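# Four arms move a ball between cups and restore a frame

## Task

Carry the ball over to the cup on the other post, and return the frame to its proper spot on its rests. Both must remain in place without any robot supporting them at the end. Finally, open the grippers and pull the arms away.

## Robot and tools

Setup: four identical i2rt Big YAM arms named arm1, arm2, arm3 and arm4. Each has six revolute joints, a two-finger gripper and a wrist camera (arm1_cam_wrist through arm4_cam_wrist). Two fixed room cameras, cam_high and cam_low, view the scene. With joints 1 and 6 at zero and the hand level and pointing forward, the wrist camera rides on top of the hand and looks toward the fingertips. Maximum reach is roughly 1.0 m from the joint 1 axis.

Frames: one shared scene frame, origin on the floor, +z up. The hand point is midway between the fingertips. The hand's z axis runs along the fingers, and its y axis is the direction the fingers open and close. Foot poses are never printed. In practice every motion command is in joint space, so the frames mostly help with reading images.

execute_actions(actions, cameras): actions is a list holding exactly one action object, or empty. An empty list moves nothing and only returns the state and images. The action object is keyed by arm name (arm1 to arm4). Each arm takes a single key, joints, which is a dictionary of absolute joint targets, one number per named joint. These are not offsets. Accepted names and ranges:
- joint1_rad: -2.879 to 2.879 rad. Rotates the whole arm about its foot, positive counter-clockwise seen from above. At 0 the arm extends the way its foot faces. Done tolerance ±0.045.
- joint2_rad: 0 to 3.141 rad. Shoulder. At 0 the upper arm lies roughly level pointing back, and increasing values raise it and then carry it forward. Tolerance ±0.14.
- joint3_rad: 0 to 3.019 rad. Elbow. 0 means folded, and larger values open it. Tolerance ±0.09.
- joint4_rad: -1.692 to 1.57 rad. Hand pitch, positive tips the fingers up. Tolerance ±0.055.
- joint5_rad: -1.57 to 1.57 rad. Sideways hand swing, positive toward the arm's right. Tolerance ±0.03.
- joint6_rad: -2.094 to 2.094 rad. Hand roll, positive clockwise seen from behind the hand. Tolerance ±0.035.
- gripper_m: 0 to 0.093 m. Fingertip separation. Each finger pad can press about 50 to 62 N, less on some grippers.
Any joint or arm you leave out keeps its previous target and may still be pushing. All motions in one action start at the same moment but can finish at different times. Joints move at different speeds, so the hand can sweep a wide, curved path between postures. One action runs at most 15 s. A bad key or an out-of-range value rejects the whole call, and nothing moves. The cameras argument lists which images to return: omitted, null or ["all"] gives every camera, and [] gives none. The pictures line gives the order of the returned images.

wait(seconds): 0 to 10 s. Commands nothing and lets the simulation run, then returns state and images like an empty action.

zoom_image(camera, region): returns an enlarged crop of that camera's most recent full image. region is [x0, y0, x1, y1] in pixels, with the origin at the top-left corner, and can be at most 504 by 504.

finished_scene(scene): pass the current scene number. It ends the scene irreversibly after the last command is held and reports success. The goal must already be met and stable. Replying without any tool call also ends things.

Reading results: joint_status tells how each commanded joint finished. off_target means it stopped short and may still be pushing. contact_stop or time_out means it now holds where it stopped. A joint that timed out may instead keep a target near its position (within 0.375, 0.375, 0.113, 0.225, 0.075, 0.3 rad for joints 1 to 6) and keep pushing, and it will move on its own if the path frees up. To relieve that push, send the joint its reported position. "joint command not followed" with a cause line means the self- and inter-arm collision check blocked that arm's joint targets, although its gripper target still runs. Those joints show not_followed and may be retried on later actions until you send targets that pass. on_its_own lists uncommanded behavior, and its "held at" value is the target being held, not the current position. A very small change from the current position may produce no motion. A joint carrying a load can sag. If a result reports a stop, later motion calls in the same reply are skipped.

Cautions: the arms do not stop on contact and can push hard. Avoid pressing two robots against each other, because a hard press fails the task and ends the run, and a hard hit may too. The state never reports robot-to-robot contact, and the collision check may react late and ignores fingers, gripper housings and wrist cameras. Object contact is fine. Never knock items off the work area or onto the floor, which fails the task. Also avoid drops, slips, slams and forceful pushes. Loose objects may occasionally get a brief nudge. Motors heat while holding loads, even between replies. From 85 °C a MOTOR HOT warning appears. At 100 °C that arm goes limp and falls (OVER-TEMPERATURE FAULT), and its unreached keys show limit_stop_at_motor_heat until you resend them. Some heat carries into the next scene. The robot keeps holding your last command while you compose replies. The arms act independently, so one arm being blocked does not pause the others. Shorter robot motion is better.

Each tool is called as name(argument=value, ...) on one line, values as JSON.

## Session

execute_actions(actions=[], cameras=["cam_high", "cam_low"])

Scene clock: 0.00 s.
arm1.joint_positions: joint1_rad=-0.177 joint2_rad=+0.521 joint3_rad=+1.383 joint4_rad=-1.308 joint5_rad=+0.234 joint6_rad=-0.394 gripper_m=+0.095
arm1.joint_status: not commanded
arm1.hand: x=+1.2674 y=+0.0701 z=+1.3565 quat_wxyz=(+0.231, -0.840, -0.044, +0.488) (m; scene frame)
arm2.joint_positions: joint1_rad=-0.289 joint2_rad=+0.576 joint3_rad=+1.368 joint4_rad=-1.214 joint5_rad=+0.095 joint6_rad=-0.400 gripper_m=+0.095
arm2.joint_status: not commanded
arm2.hand: x=-0.6967 y=+1.0209 z=+1.3794 quat_wxyz=(-0.308, -0.418, -0.729, +0.446) (m; scene frame)
arm3.joint_positions: joint1_rad=+0.045 joint2_rad=+0.533 joint3_rad=+1.326 joint4_rad=-1.365 joint5_rad=+0.056 joint6_rad=+0.475 gripper_m=+0.094
arm3.joint_status: not commanded
arm3.hand: x=-0.6086 y=-1.0788 z=+1.3639 quat_wxyz=(-0.355, +0.238, -0.848, -0.313) (m; scene frame)
arm4.joint_positions: joint1_rad=+0.506 joint2_rad=+0.638 joint3_rad=+1.378 joint4_rad=-1.499 joint5_rad=+0.234 joint6_rad=+0.121 gripper_m=+0.094
arm4.joint_status: not commanded
arm4.hand: x=+0.6823 y=+1.0411 z=+1.2862 quat_wxyz=(-0.219, -0.717, -0.566, +0.343) (m; scene frame)
pictures: cam_high, cam_low
Images, in order (width x height): cam_high 504x504, cam_low 504x504.

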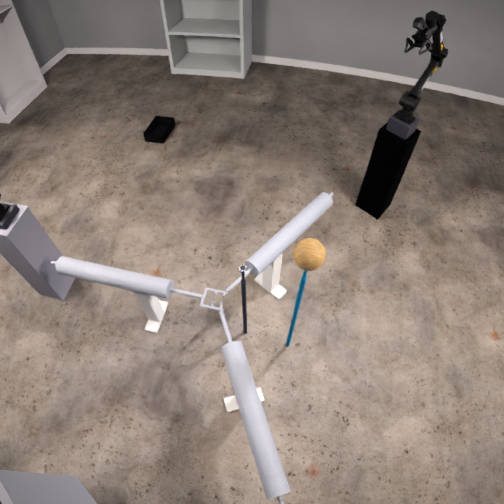

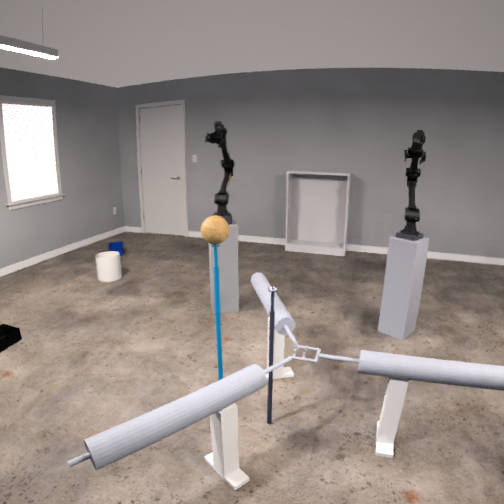

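zoom_image(camera="cam_high", region=[150, 220, 350, 380])

Region (150, 220, 350, 380) of cam_high's 504x504 image, scaled by 2.520, with more detail than that image has; it fills the top 403 rows of this view, and the rest is white.

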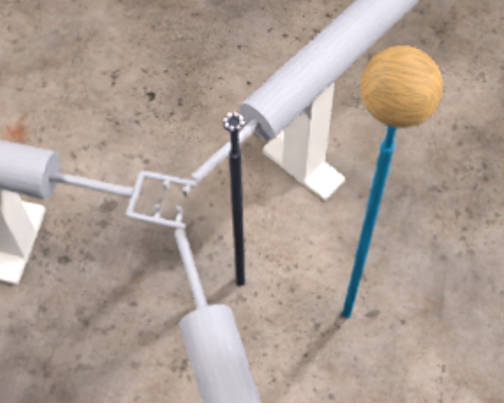

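I'll check the current state of scene 2 before sending any commands.

execute_actions(actions=[])

Scene clock: 120.00 s.
arm1.joint_positions: joint1_rad=-0.177 joint2_rad=+0.521 joint3_rad=+1.383 joint4_rad=-1.308 joint5_rad=+0.234 joint6_rad=-0.394 gripper_m=+0.095
arm1.joint_status: not commanded
arm1.hand: x=+1.2674 y=+0.0701 z=+1.3565 quat_wxyz=(+0.231, -0.840, -0.044, +0.488) (m; scene frame)
arm2.joint_positions: joint1_rad=-0.289 joint2_rad=+0.576 joint3_rad=+1.368 joint4_rad=-1.214 joint5_rad=+0.095 joint6_rad=-0.400 gripper_m=+0.095
arm2.joint_status: not commanded
arm2.hand: x=-0.6967 y=+1.0209 z=+1.3794 quat_wxyz=(-0.308, -0.418, -0.729, +0.446) (m; scene frame)
arm3.joint_positions: joint1_rad=+0.045 joint2_rad=+0.533 joint3_rad=+1.326 joint4_rad=-1.365 joint5_rad=+0.056 joint6_rad=+0.475 gripper_m=+0.094
arm3.joint_status: not commanded
arm3.hand: x=-0.6086 y=-1.0788 z=+1.3639 quat_wxyz=(-0.355, +0.238, -0.848, -0.313) (m; scene frame)
arm4.joint_positions: joint1_rad=+0.506 joint2_rad=+0.638 joint3_rad=+1.378 joint4_rad=-1.499 joint5_rad=+0.234 joint6_rad=+0.121 gripper_m=+0.094
arm4.joint_status: not commanded
arm4.hand: x=+0.6823 y=+1.0411 z=+1.2862 quat_wxyz=(-0.219, -0.717, -0.566, +0.343) (m; scene frame)
pictures: arm1_cam_wrist, arm2_cam_wrist, arm3_cam_wrist, arm4_cam_wrist, cam_high, cam_low
Images, in order (width x height): arm1_cam_wrist 504x504, arm2_cam_wrist 504x504, arm3_cam_wrist 504x504, arm4_cam_wrist 504x504, cam_high 504x504, cam_low 504x504.

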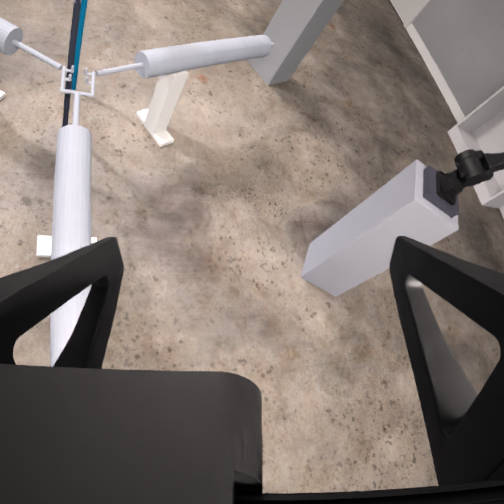

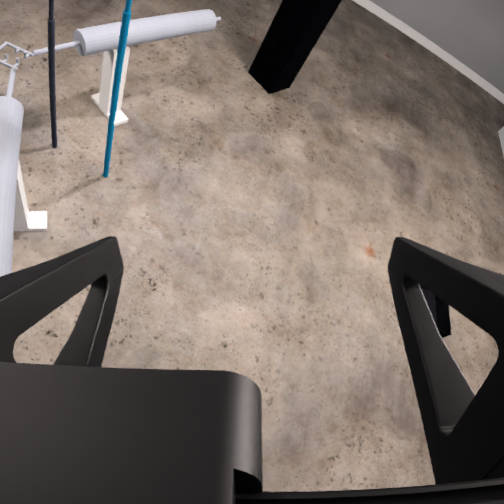

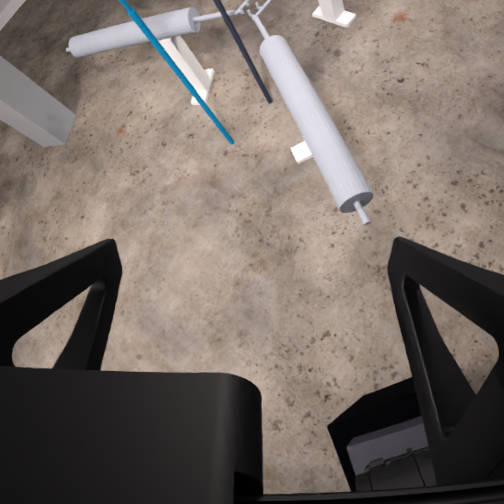

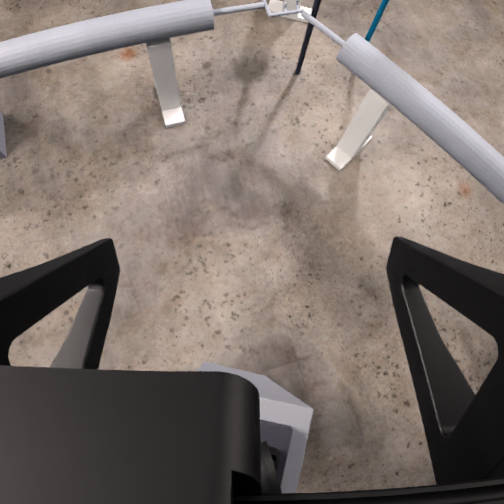

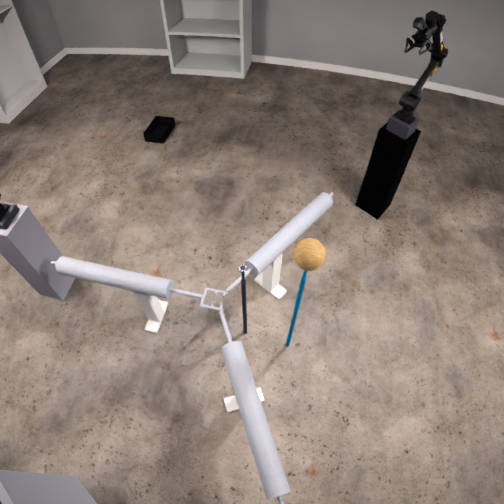

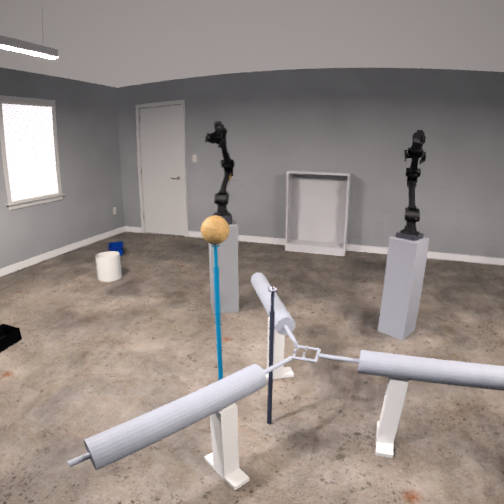

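zoom_image(camera="cam_high", region=[0, 180, 360, 504])

zoom_image(camera="cam_low", region=[150, 200, 450, 500])

Region (0, 180, 360, 504) of cam_high's 504x504 image, scaled by 1.400, with more detail than that image has; it fills the top 454 rows of this view, and the rest is white.

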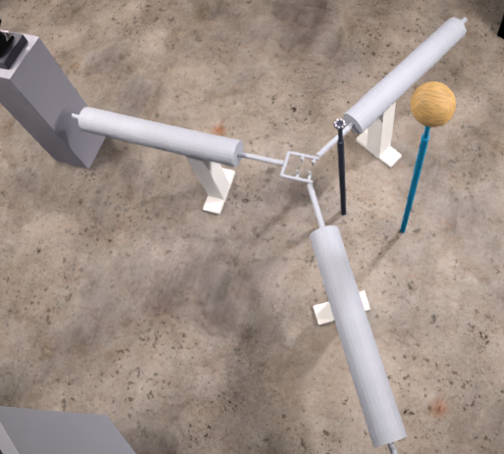

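Region (150, 200, 450, 500) of cam_low's 504x504 image, scaled by 1.680, with more detail than that image has.

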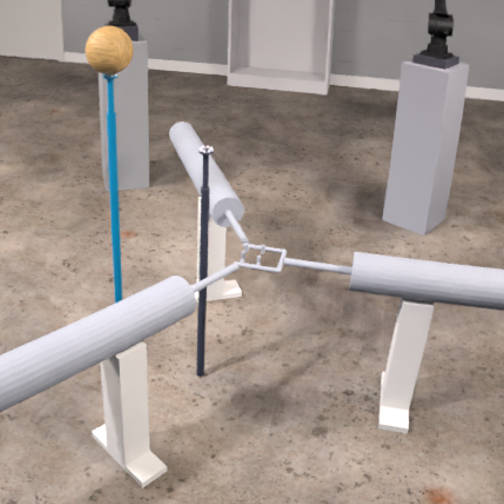

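zoom_image(camera="cam_high", region=[170, 240, 330, 360])

zoom_image(camera="arm1_cam_wrist", region=[0, 0, 200, 160])

Region (170, 240, 330, 360) of cam_high's 504x504 image, scaled by 3.150, with more detail than that image has; it fills the top 378 rows of this view, and the rest is white.

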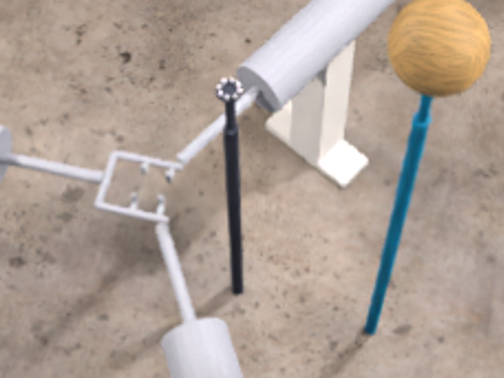

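Region (0, 0, 200, 160) of arm1_cam_wrist's 504x504 image, scaled by 2.520, with more detail than that image has; it fills the top 403 rows of this view, and the rest is white.

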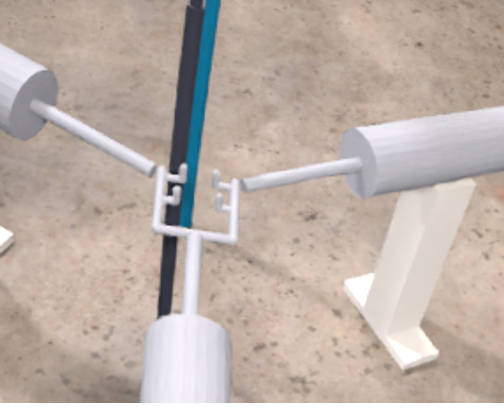

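Sending arms 1–3 to look-down hover poses over the estimated handle stubs. Arm4 starts toward an observer pose.

execute_actions(actions=[{"arm1": {"joints": {"joint1_rad": -0.518, "joint2_rad": 1.803, "joint3_rad": 0.495, "joint4_rad": -0.242, "joint5_rad": 0.0, "joint6_rad": -0.557}}, "arm2": {"joints": {"joint1_rad": 0.421, "joint2_rad": 2.077, "joint3_rad": 1.106, "joint4_rad": -0.55, "joint5_rad": 0.0, "joint6_rad": 0.343}}, "arm3": {"joints": {"joint1_rad": -0.2155, "joint2_rad": 2.405, "joint3_rad": 1.704, "joint4_rad": -0.809, "joint5_rad": 0.0, "joint6_rad": -0.277}}, "arm4": {"joints": {"joint1_rad": -0.08, "joint2_rad": 1.8, "joint3_rad": 1.3, "joint4_rad": 0.3, "joint5_rad": 0.0, "joint6_rad": 0.0}}}])

Scene clock: 241.97 s.
arm1.joint_positions: joint1_rad=-0.515 joint2_rad=+1.799 joint3_rad=+0.492 joint4_rad=-0.253 joint5_rad=+0.003 joint6_rad=-0.542 gripper_m=+0.095
arm1.joint_status: all done
arm1.hand: x=+1.2040 y=+0.1258 z=+0.6621 quat_wxyz=(+0.000, -0.999, -0.034, +0.007) (m; scene frame)
arm2.joint_positions: joint1_rad=+0.428 joint2_rad=+2.083 joint3_rad=+1.099 joint4_rad=-0.568 joint5_rad=+0.002 joint6_rad=+0.335 gripper_m=+0.095
arm2.joint_status: all done
arm2.hand: x=-0.3459 y=+0.9576 z=+0.6767 quat_wxyz=(-0.007, -0.480, -0.877, +0.001) (m; scene frame)
arm3.joint_positions: joint1_rad=-0.209 joint2_rad=+2.403 joint3_rad=+1.684 joint4_rad=-0.807 joint5_rad=+0.001 joint6_rad=-0.264 gripper_m=+0.094
arm3.joint_status: all done
arm3.hand: x=-0.2780 y=-0.7924 z=+0.6751 quat_wxyz=(-0.015, +0.508, -0.861, -0.006) (m; scene frame)
arm4.joint_positions: joint1_rad=-0.087 joint2_rad=+1.805 joint3_rad=+1.287 joint4_rad=+0.275 joint5_rad=+0.001 joint6_rad=+0.010 gripper_m=+0.094
arm4.joint_status: all done
arm4.hand: x=+0.2991 y=+0.6429 z=+1.0184 quat_wxyz=(-0.287, -0.700, -0.362, +0.545) (m; scene frame)
pictures: arm1_cam_wrist, arm2_cam_wrist, arm3_cam_wrist, arm4_cam_wrist, cam_high, cam_low
Images, in order (width x height): arm1_cam_wrist 504x504, arm2_cam_wrist 504x504, arm3_cam_wrist 504x504, arm4_cam_wrist 504x504, cam_high 504x504, cam_low 504x504.

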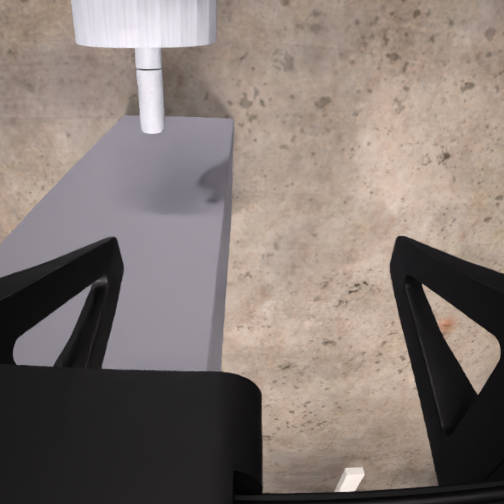

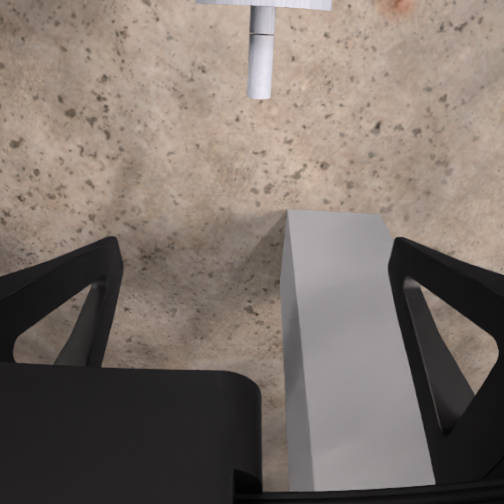

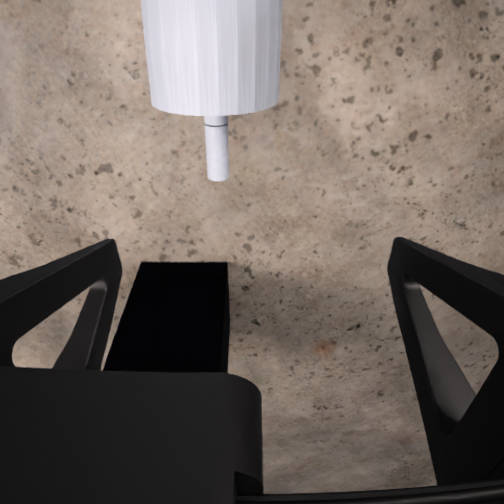

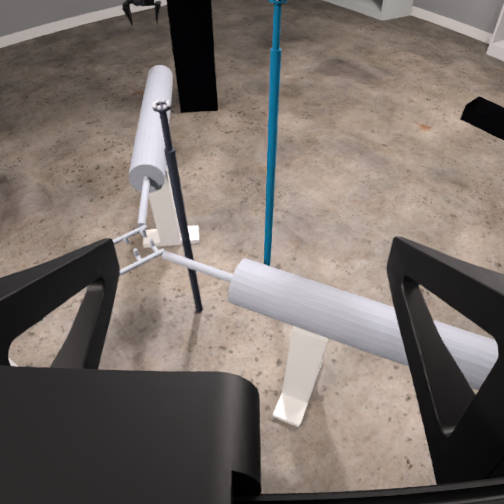

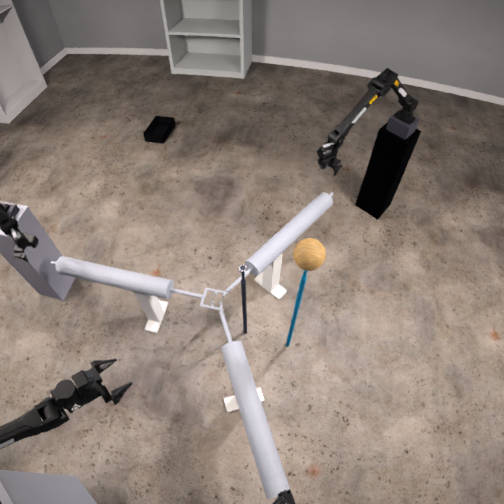

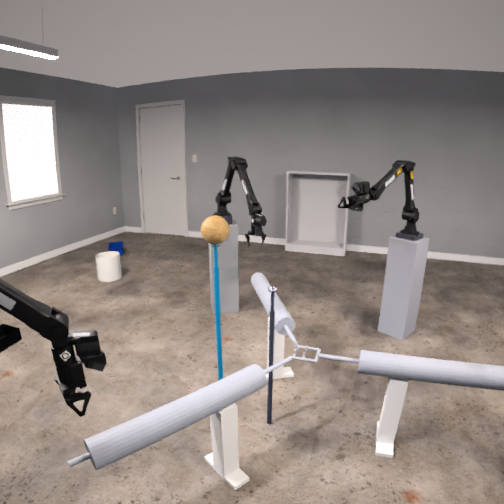

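zoom_image(camera="arm3_cam_wrist", region=[130, 0, 330, 200])

Region (130, 0, 330, 200) of arm3_cam_wrist's 504x504 image, scaled by 2.520, with more detail than that image has.

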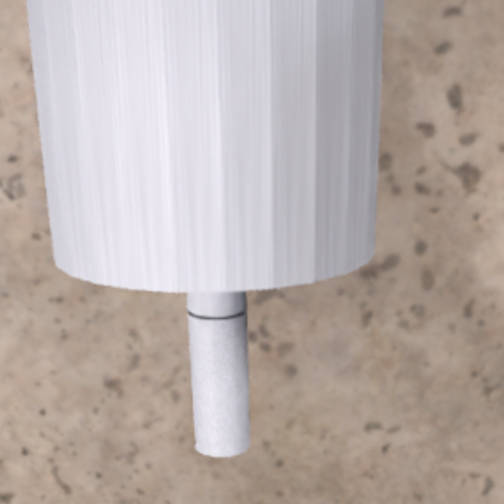

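zoom_image(camera="arm1_cam_wrist", region=[60, 0, 260, 200])

zoom_image(camera="arm2_cam_wrist", region=[160, 0, 360, 200])

Region (60, 0, 260, 200) of arm1_cam_wrist's 504x504 image, scaled by 2.520, with more detail than that image has.

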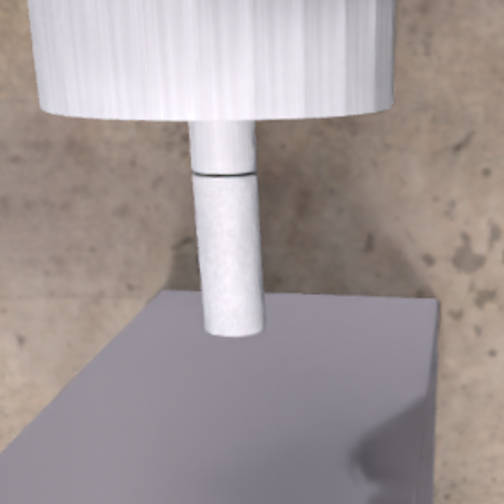

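Region (160, 0, 360, 200) of arm2_cam_wrist's 504x504 image, scaled by 2.520, with more detail than that image has.

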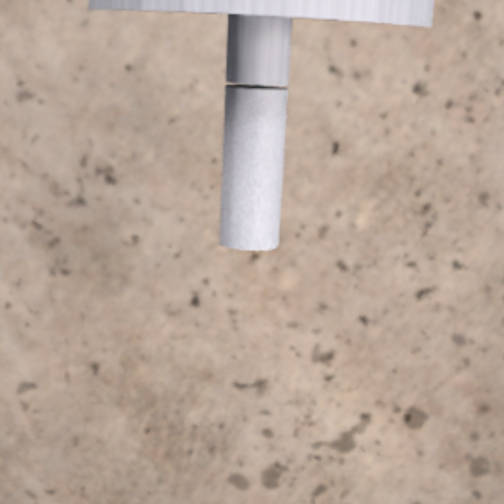

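zoom_image(camera="arm4_cam_wrist", region=[100, 0, 340, 330])

Region (100, 0, 340, 330) of arm4_cam_wrist's 504x504 image, scaled by 1.527, with more detail than that image has; it fills the left 367 columns of this view, and the rest is white.

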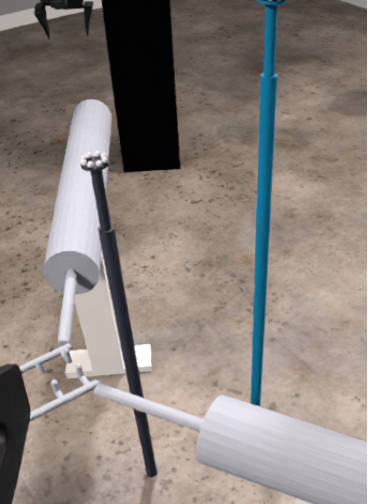

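Stub positions refined from the wrist views. Moving arms 1–3 down to the grasp poses with grippers open, and arm4 to a level observation pose.

execute_actions(actions=[{"arm1": {"joints": {"joint1_rad": -0.135, "joint2_rad": 2.61, "joint3_rad": 0.80, "joint4_rad": 0.303, "joint5_rad": 0.0, "joint6_rad": -0.062}}, "arm2": {"joints": {"joint1_rad": 0.372, "joint2_rad": 2.685, "joint3_rad": 1.555, "joint4_rad": -0.365, "joint5_rad": 0.0, "joint6_rad": 0.335}}, "arm3": {"joints": {"joint1_rad": -0.158, "joint2_rad": 2.84, "joint3_rad": 1.88, "joint4_rad": -0.56, "joint5_rad": 0.0, "joint6_rad": -0.18}}, "arm4": {"joints": {"joint1_rad": -0.05, "joint2_rad": 2.68, "joint3_rad": 1.8, "joint4_rad": 1.5, "joint5_rad": 0.0, "joint6_rad": 0.0}}}])

Scene clock: 364.80 s.
arm1.joint_positions: joint1_rad=-0.130 joint2_rad=+2.526 joint3_rad=+0.812 joint4_rad=+0.315 joint5_rad=+0.014 joint6_rad=-0.119 gripper_m=+0.095
arm1.joint_status: joint6_rad time_out (moved +0.423 of +0.480); the others done
arm1.on_its_own: joint6_rad reads -0.119 and still pushes toward -0.062 since a time_out
arm1.hand: x=+1.0923 y=+0.0327 z=+0.4672 quat_wxyz=(+0.013, -0.996, -0.014, +0.088) (m; scene frame)
arm2.joint_positions: joint1_rad=+0.372 joint2_rad=+2.666 joint3_rad=+1.538 joint4_rad=-0.364 joint5_rad=-0.009 joint6_rad=+0.338 gripper_m=+0.095
arm2.joint_status: all done
arm2.hand: x=-0.2950 y=+0.8801 z=+0.4662 quat_wxyz=(-0.038, -0.505, -0.862, +0.001) (m; scene frame)
arm3.joint_positions: joint1_rad=-0.154 joint2_rad=+2.804 joint3_rad=+1.872 joint4_rad=-0.574 joint5_rad=+0.015 joint6_rad=-0.190 gripper_m=+0.094
arm3.joint_status: all done
arm3.hand: x=-0.3057 y=-0.7714 z=+0.4773 quat_wxyz=(-0.026, +0.500, -0.865, -0.004) (m; scene frame)
arm4.joint_positions: joint1_rad=-0.053 joint2_rad=+2.674 joint3_rad=+1.766 joint4_rad=+1.481 joint5_rad=+0.001 joint6_rad=+0.010 gripper_m=+0.094
arm4.joint_status: all done
arm4.hand: x=+0.2733 y=+0.5566 z=+0.8564 quat_wxyz=(-0.423, -0.421, -0.227, +0.769) (m; scene frame)
pictures: arm1_cam_wrist, arm2_cam_wrist, arm3_cam_wrist, arm4_cam_wrist, cam_high, cam_low
Images, in order (width x height): arm1_cam_wrist 504x504, arm2_cam_wrist 504x504, arm3_cam_wrist 504x504, arm4_cam_wrist 504x504, cam_high 504x504, cam_low 504x504.

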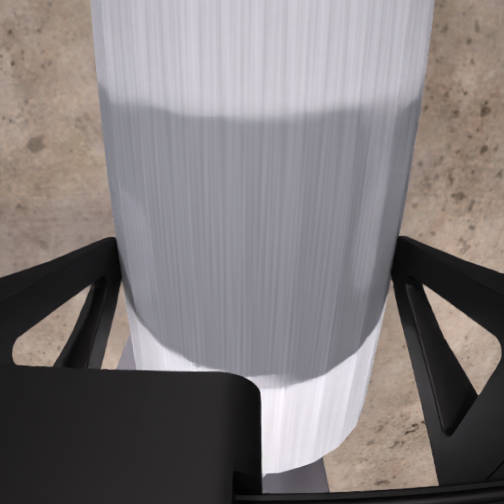

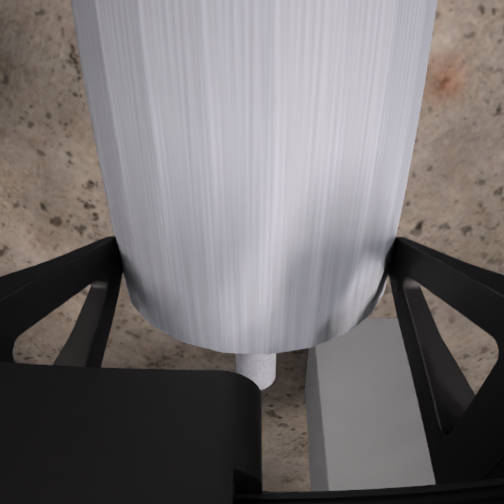

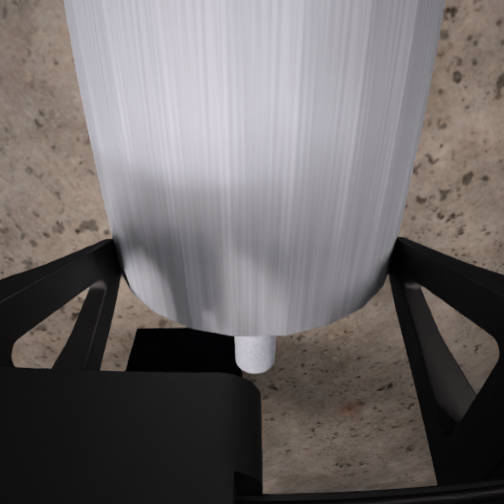

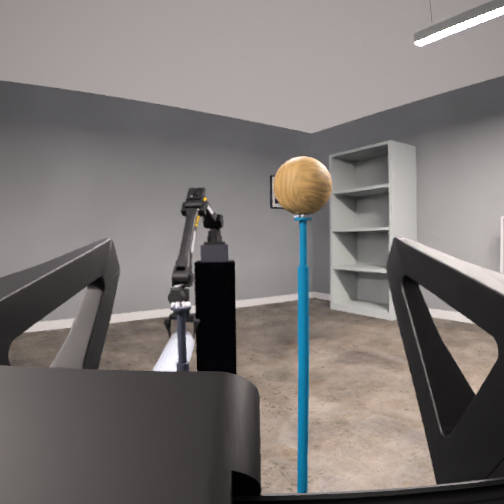

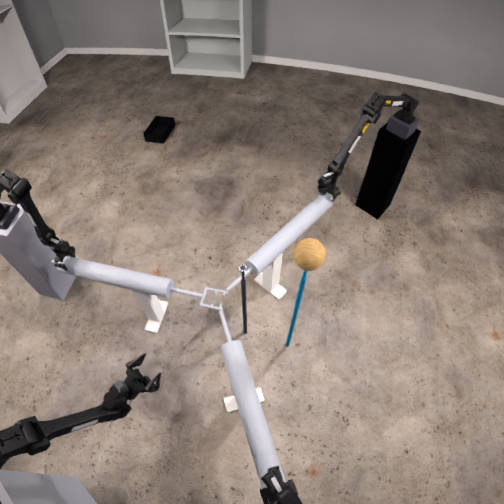

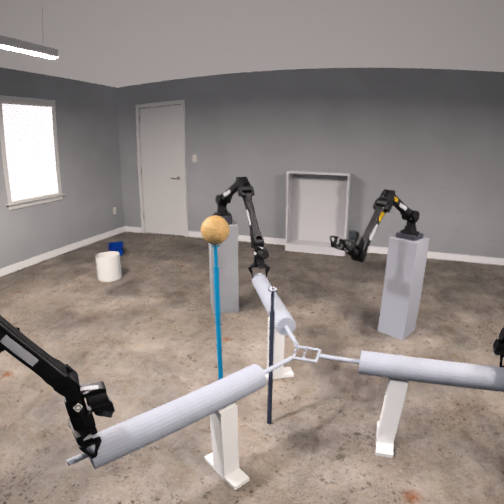

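All three hands landed too far out and are resting on the tube ends. My wrist-camera focal estimate was too low: about 550 px fits both views and gives the expected 1.02 m frame radius. I'm lifting the hands off and shifting them inward to the corrected stub positions.

execute_actions(actions=[{"arm1": {"joints": {"joint1_rad": -0.277, "joint2_rad": 2.345, "joint3_rad": 0.536, "joint4_rad": 0.22, "joint5_rad": 0.0, "joint6_rad": -0.228}}, "arm2": {"joints": {"joint1_rad": 0.413, "joint2_rad": 2.45, "joint3_rad": 1.296, "joint4_rad": -0.43, "joint5_rad": 0.0, "joint6_rad": 0.37}}, "arm3": {"joints": {"joint1_rad": -0.192, "joint2_rad": 2.615, "joint3_rad": 1.634, "joint4_rad": -0.58, "joint5_rad": 0.0, "joint6_rad": -0.228}}}])

Scene clock: 485.90 s.
arm1.joint_positions: joint1_rad=-0.288 joint2_rad=+2.351 joint3_rad=+0.532 joint4_rad=+0.222 joint5_rad=+0.001 joint6_rad=-0.213 gripper_m=+0.095
arm1.joint_status: all done
arm1.hand: x=+1.2194 y=+0.0564 z=+0.5289 quat_wxyz=(-0.006, -1.000, +0.017, -0.010) (m; scene frame)
arm2.joint_positions: joint1_rad=+0.412 joint2_rad=+2.471 joint3_rad=+1.298 joint4_rad=-0.419 joint5_rad=+0.000 joint6_rad=+0.362 gripper_m=+0.095
arm2.joint_status: all done
arm2.hand: x=-0.3346 y=+0.9396 z=+0.5282 quat_wxyz=(+0.012, -0.498, -0.867, -0.003) (m; scene frame)
arm3.joint_positions: joint1_rad=-0.184 joint2_rad=+2.595 joint3_rad=+1.654 joint4_rad=-0.551 joint5_rad=+0.007 joint6_rad=-0.234 gripper_m=+0.094
arm3.joint_status: all done
arm3.hand: x=-0.3050 y=-0.7984 z=+0.5529 quat_wxyz=(-0.031, +0.506, -0.862, -0.009) (m; scene frame)
arm4.joint_positions: joint1_rad=-0.053 joint2_rad=+2.674 joint3_rad=+1.766 joint4_rad=+1.481 joint5_rad=+0.001 joint6_rad=+0.010 gripper_m=+0.094
arm4.joint_status: not commanded
arm4.hand: x=+0.2733 y=+0.5566 z=+0.8564 quat_wxyz=(-0.423, -0.421, -0.227, +0.769) (m; scene frame)
pictures: arm1_cam_wrist, arm2_cam_wrist, arm3_cam_wrist, arm4_cam_wrist, cam_high, cam_low
Images, in order (width x height): arm1_cam_wrist 504x504, arm2_cam_wrist 504x504, arm3_cam_wrist 504x504, arm4_cam_wrist 504x504, cam_high 504x504, cam_low 504x504.

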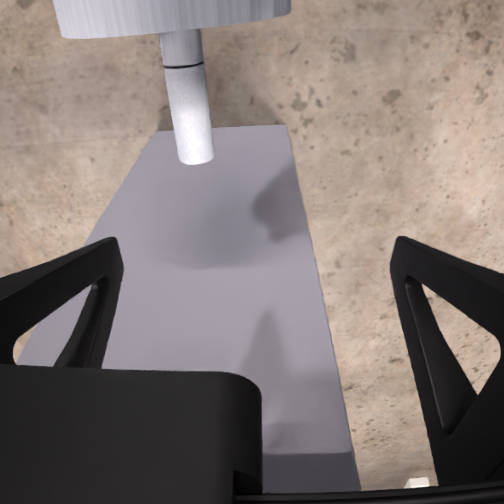

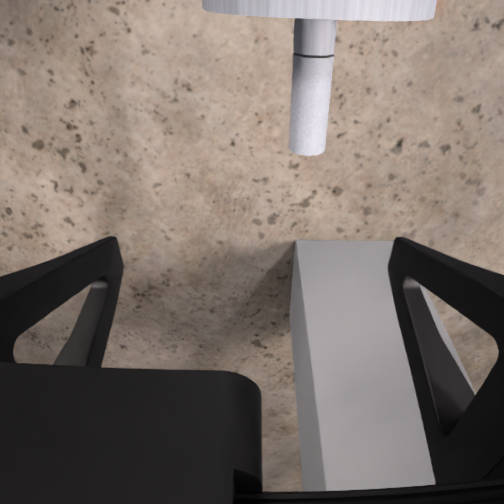

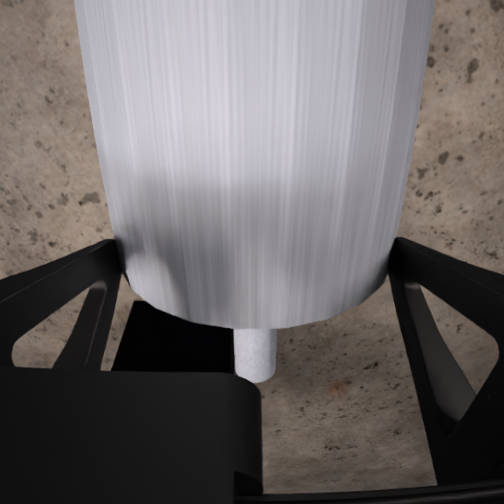

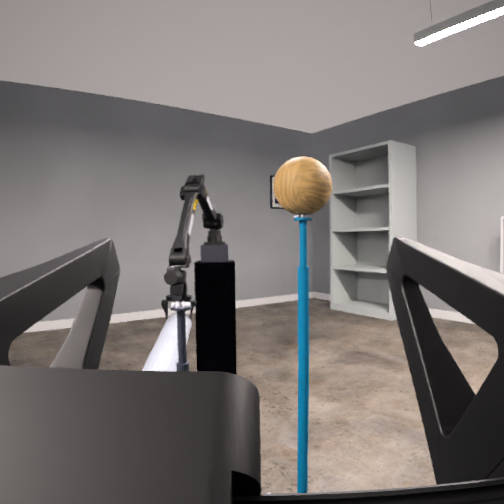

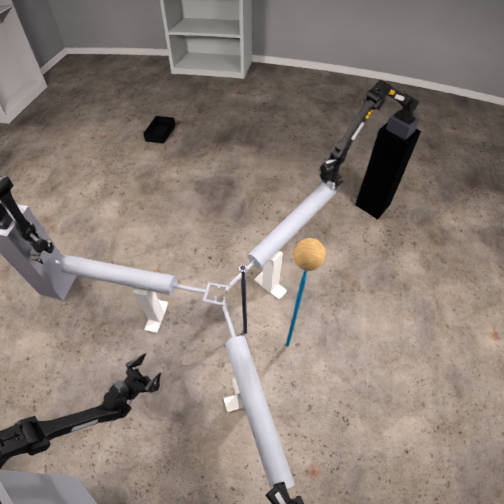

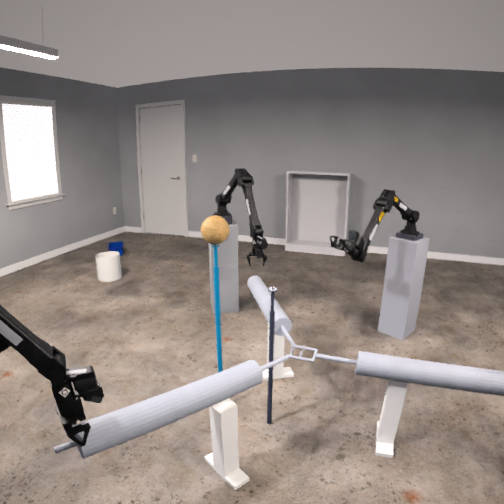

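The frame moved: arm3's open fingers look wedged on tube 3 and have lifted it. I'm zooming in to see how far it went.

zoom_image(camera="cam_low", region=[40, 250, 504, 504])

zoom_image(camera="cam_high", region=[0, 150, 420, 504])

Region (40, 250, 504, 504) of cam_low's 504x504 image, scaled by 1.086, with more detail than that image has; it fills the top 276 rows of this view, and the rest is white.

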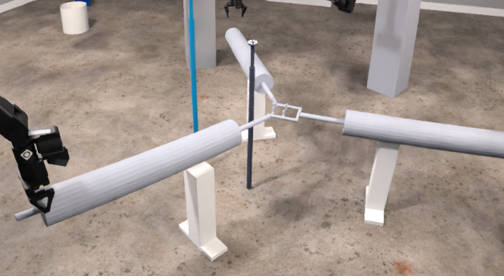

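Region (0, 150, 420, 504) of cam_high's 504x504 image, scaled by 1.200, with more detail than that image has; it fills the top 425 rows of this view, and the rest is white.

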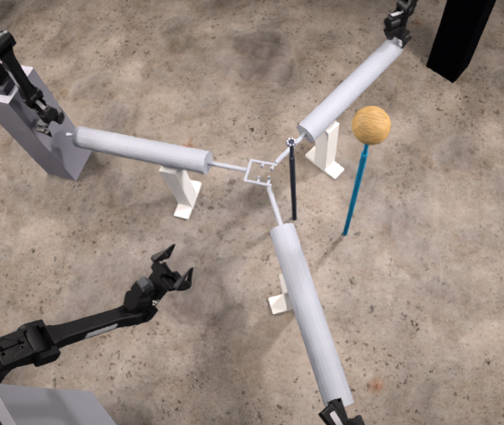

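Tube 3 is wedged in arm3's fingers, and the frame has slid about 3 cm. I'm reversing arm3's last move to set tube 3 back down on its rest.

execute_actions(actions=[{"arm3": {"joints": {"joint1_rad": -0.148, "joint2_rad": 2.79, "joint3_rad": 1.855, "joint4_rad": -0.555, "joint5_rad": 0.0, "joint6_rad": -0.18}}}])

Scene clock: 580.93 s.
arm1.joint_positions: joint1_rad=-0.288 joint2_rad=+2.351 joint3_rad=+0.532 joint4_rad=+0.222 joint5_rad=+0.001 joint6_rad=-0.213 gripper_m=+0.095
arm1.joint_status: not commanded
arm1.hand: x=+1.2194 y=+0.0564 z=+0.5289 quat_wxyz=(-0.006, -1.000, +0.017, -0.010) (m; scene frame)
arm2.joint_positions: joint1_rad=+0.412 joint2_rad=+2.471 joint3_rad=+1.298 joint4_rad=-0.419 joint5_rad=+0.000 joint6_rad=+0.362 gripper_m=+0.095
arm2.joint_status: not commanded
arm2.hand: x=-0.3346 y=+0.9396 z=+0.5282 quat_wxyz=(+0.012, -0.498, -0.867, -0.003) (m; scene frame)
arm3.joint_positions: joint1_rad=-0.156 joint2_rad=+2.781 joint3_rad=+1.833 joint4_rad=-0.555 joint5_rad=+0.002 joint6_rad=-0.193 gripper_m=+0.094
arm3.joint_status: all done
arm3.hand: x=-0.3103 y=-0.7757 z=+0.4823 quat_wxyz=(-0.025, +0.501, -0.865, -0.010) (m; scene frame)
arm4.joint_positions: joint1_rad=-0.053 joint2_rad=+2.674 joint3_rad=+1.766 joint4_rad=+1.481 joint5_rad=+0.001 joint6_rad=+0.010 gripper_m=+0.094
arm4.joint_status: not commanded
arm4.hand: x=+0.2733 y=+0.5566 z=+0.8564 quat_wxyz=(-0.423, -0.421, -0.227, +0.769) (m; scene frame)
pictures: arm1_cam_wrist, arm2_cam_wrist, arm3_cam_wrist, arm4_cam_wrist, cam_high, cam_low
Images, in order (width x height): arm1_cam_wrist 504x504, arm2_cam_wrist 504x504, arm3_cam_wrist 504x504, arm4_cam_wrist 504x504, cam_high 504x504, cam_low 504x504.

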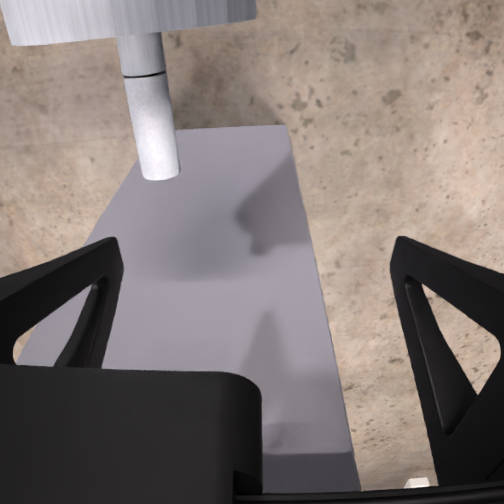

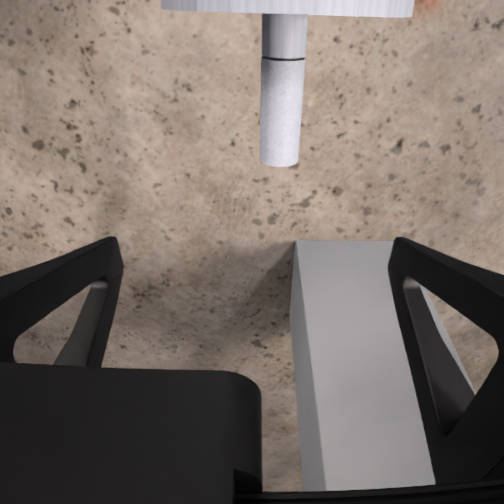

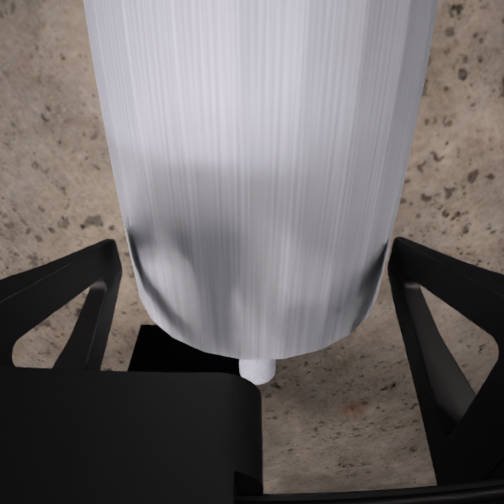

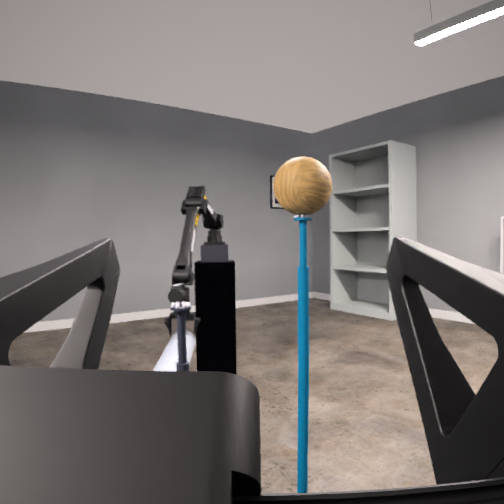

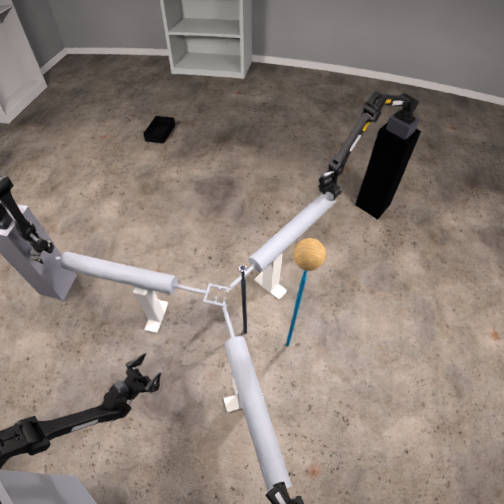

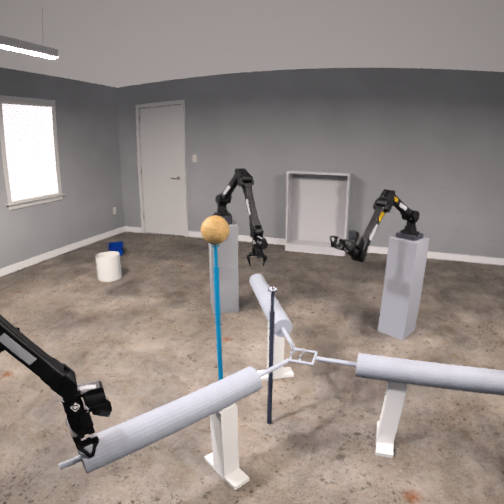

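Tube 3 is back on its rest. The frame sits roughly 3–4 cm off its original spot, and I'll fix that at final placement. Next, arm1 and arm2 grip their stubs to pin the frame, so arm3 can slide off the tube without dragging it.

execute_actions(actions=[{"arm1": {"joints": {"joint1_rad": -0.072, "joint2_rad": 2.634, "joint3_rad": 0.723, "joint4_rad": 0.365, "joint5_rad": 0.0, "joint6_rad": 0.012}}, "arm2": {"joints": {"joint1_rad": 0.36, "joint2_rad": 2.685, "joint3_rad": 1.498, "joint4_rad": -0.355, "joint5_rad": 0.0, "joint6_rad": 0.318}}}], cameras=["arm1_cam_wrist", "arm2_cam_wrist", "cam_high", "cam_low"])

Scene clock: 696.47 s.
arm1.joint_positions: joint1_rad=-0.066 joint2_rad=+2.636 joint3_rad=+0.724 joint4_rad=+0.355 joint5_rad=+0.000 joint6_rad=-0.003 gripper_m=+0.095
arm1.joint_status: all done
arm1.hand: x=+1.1865 y=+0.0046 z=+0.4421 quat_wxyz=(-0.003, -1.000, +0.011, +0.010) (m; scene frame)
arm2.joint_positions: joint1_rad=+0.358 joint2_rad=+2.694 joint3_rad=+1.484 joint4_rad=-0.365 joint5_rad=+0.000 joint6_rad=+0.325 gripper_m=+0.095
arm2.joint_status: all done
arm2.hand: x=-0.3353 y=+0.9041 z=+0.4432 quat_wxyz=(+0.004, -0.506, -0.863, -0.002) (m; scene frame)
arm3.joint_positions: joint1_rad=-0.156 joint2_rad=+2.781 joint3_rad=+1.833 joint4_rad=-0.555 joint5_rad=+0.001 joint6_rad=-0.193 gripper_m=+0.094
arm3.joint_status: not commanded
arm3.hand: x=-0.3104 y=-0.7755 z=+0.4823 quat_wxyz=(-0.025, +0.501, -0.865, -0.011) (m; scene frame)
arm4.joint_positions: joint1_rad=-0.053 joint2_rad=+2.674 joint3_rad=+1.766 joint4_rad=+1.481 joint5_rad=+0.001 joint6_rad=+0.010 gripper_m=+0.094
arm4.joint_status: not commanded
arm4.hand: x=+0.2733 y=+0.5566 z=+0.8564 quat_wxyz=(-0.423, -0.421, -0.227, +0.769) (m; scene frame)
pictures: arm1_cam_wrist, arm2_cam_wrist, cam_high, cam_low
Images, in order (width x height): arm1_cam_wrist 504x504, arm2_cam_wrist 504x504, cam_high 504x504, cam_low 504x504.

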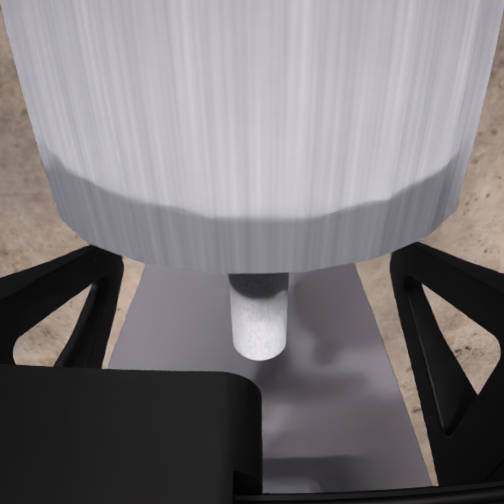

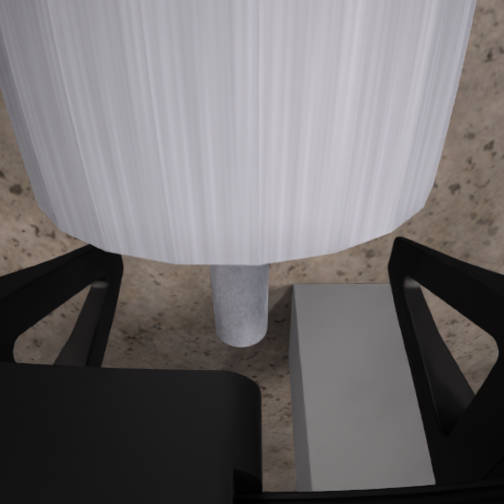

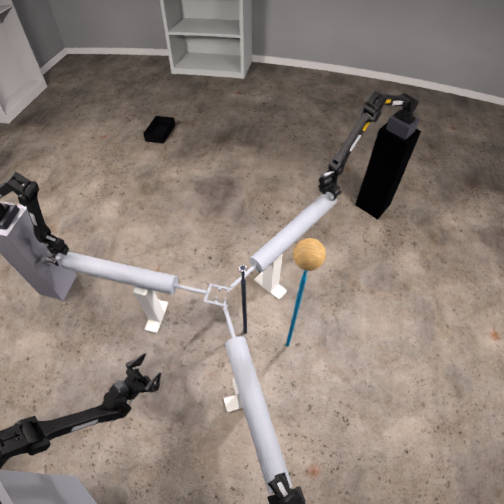

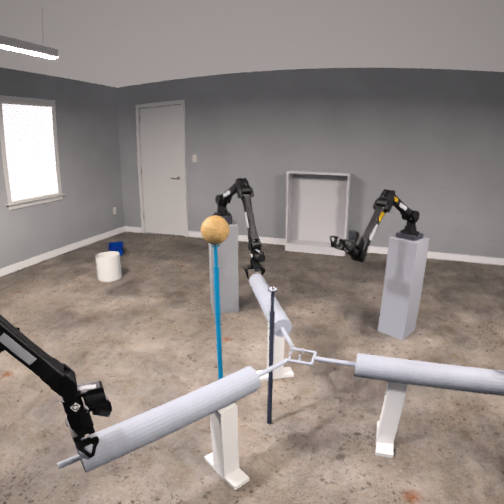

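zoom_image(camera="arm1_cam_wrist", region=[80, 160, 440, 400])

Region (80, 160, 440, 400) of arm1_cam_wrist's 504x504 image, scaled by 1.400, with more detail than that image has.

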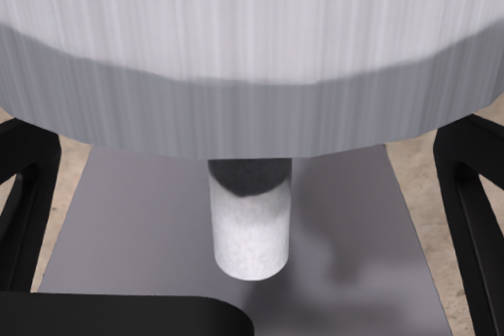

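Both hands are sitting close to the tube caps. I'm shifting them inward about 2 cm so they grip the middle of the textured sleeve.

execute_actions(actions=[{"arm1": {"joints": {"joint2_rad": 2.664, "joint3_rad": 0.678, "joint4_rad": 0.418}}, "arm2": {"joints": {"joint1_rad": 0.385, "joint2_rad": 2.665, "joint3_rad": 1.42, "joint4_rad": -0.305, "joint6_rad": 0.355}}}], cameras=["arm1_cam_wrist", "arm2_cam_wrist"])

Scene clock: 768.03 s.
arm1.joint_positions: joint1_rad=-0.066 joint2_rad=+2.652 joint3_rad=+0.694 joint4_rad=+0.407 joint5_rad=+0.000 joint6_rad=-0.003 gripper_m=+0.095
arm1.joint_status: all done
arm1.hand: x=+1.1990 y=+0.0043 z=+0.4425 quat_wxyz=(-0.003, -1.000, +0.011, +0.013) (m; scene frame)
arm2.joint_positions: joint1_rad=+0.379 joint2_rad=+2.690 joint3_rad=+1.417 joint4_rad=-0.322 joint5_rad=+0.000 joint6_rad=+0.348 gripper_m=+0.095
arm2.joint_status: all done
arm2.hand: x=-0.3495 y=+0.9310 z=+0.4368 quat_wxyz=(+0.014, -0.506, -0.862, -0.004) (m; scene frame)
arm3.joint_positions: joint1_rad=-0.156 joint2_rad=+2.781 joint3_rad=+1.833 joint4_rad=-0.555 joint5_rad=+0.001 joint6_rad=-0.193 gripper_m=+0.094
arm3.joint_status: not commanded
arm3.hand: x=-0.3104 y=-0.7755 z=+0.4823 quat_wxyz=(-0.025, +0.501, -0.865, -0.011) (m; scene frame)
arm4.joint_positions: joint1_rad=-0.053 joint2_rad=+2.674 joint3_rad=+1.766 joint4_rad=+1.481 joint5_rad=+0.001 joint6_rad=+0.010 gripper_m=+0.094
arm4.joint_status: not commanded
arm4.hand: x=+0.2733 y=+0.5566 z=+0.8564 quat_wxyz=(-0.423, -0.421, -0.227, +0.769) (m; scene frame)
pictures: arm1_cam_wrist, arm2_cam_wrist
Images, in order (width x height): arm1_cam_wrist 504x504, arm2_cam_wrist 504x504.

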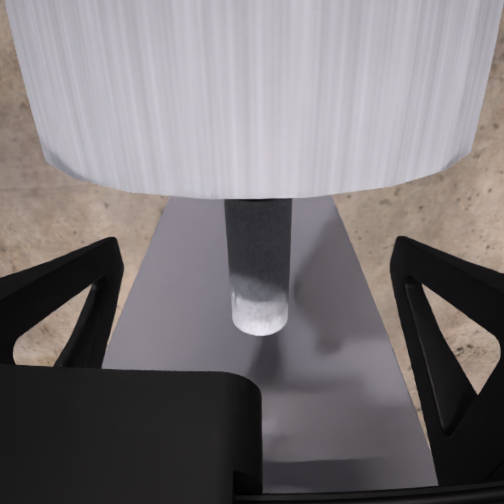

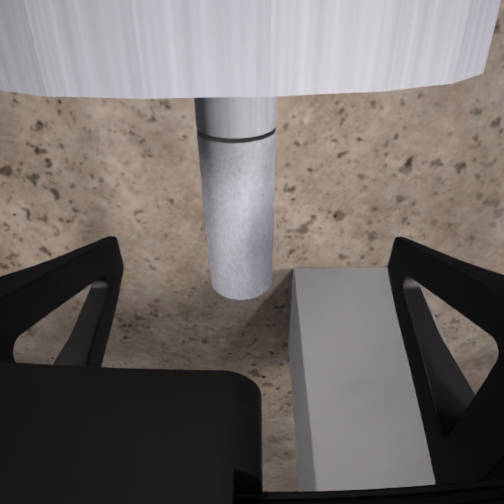

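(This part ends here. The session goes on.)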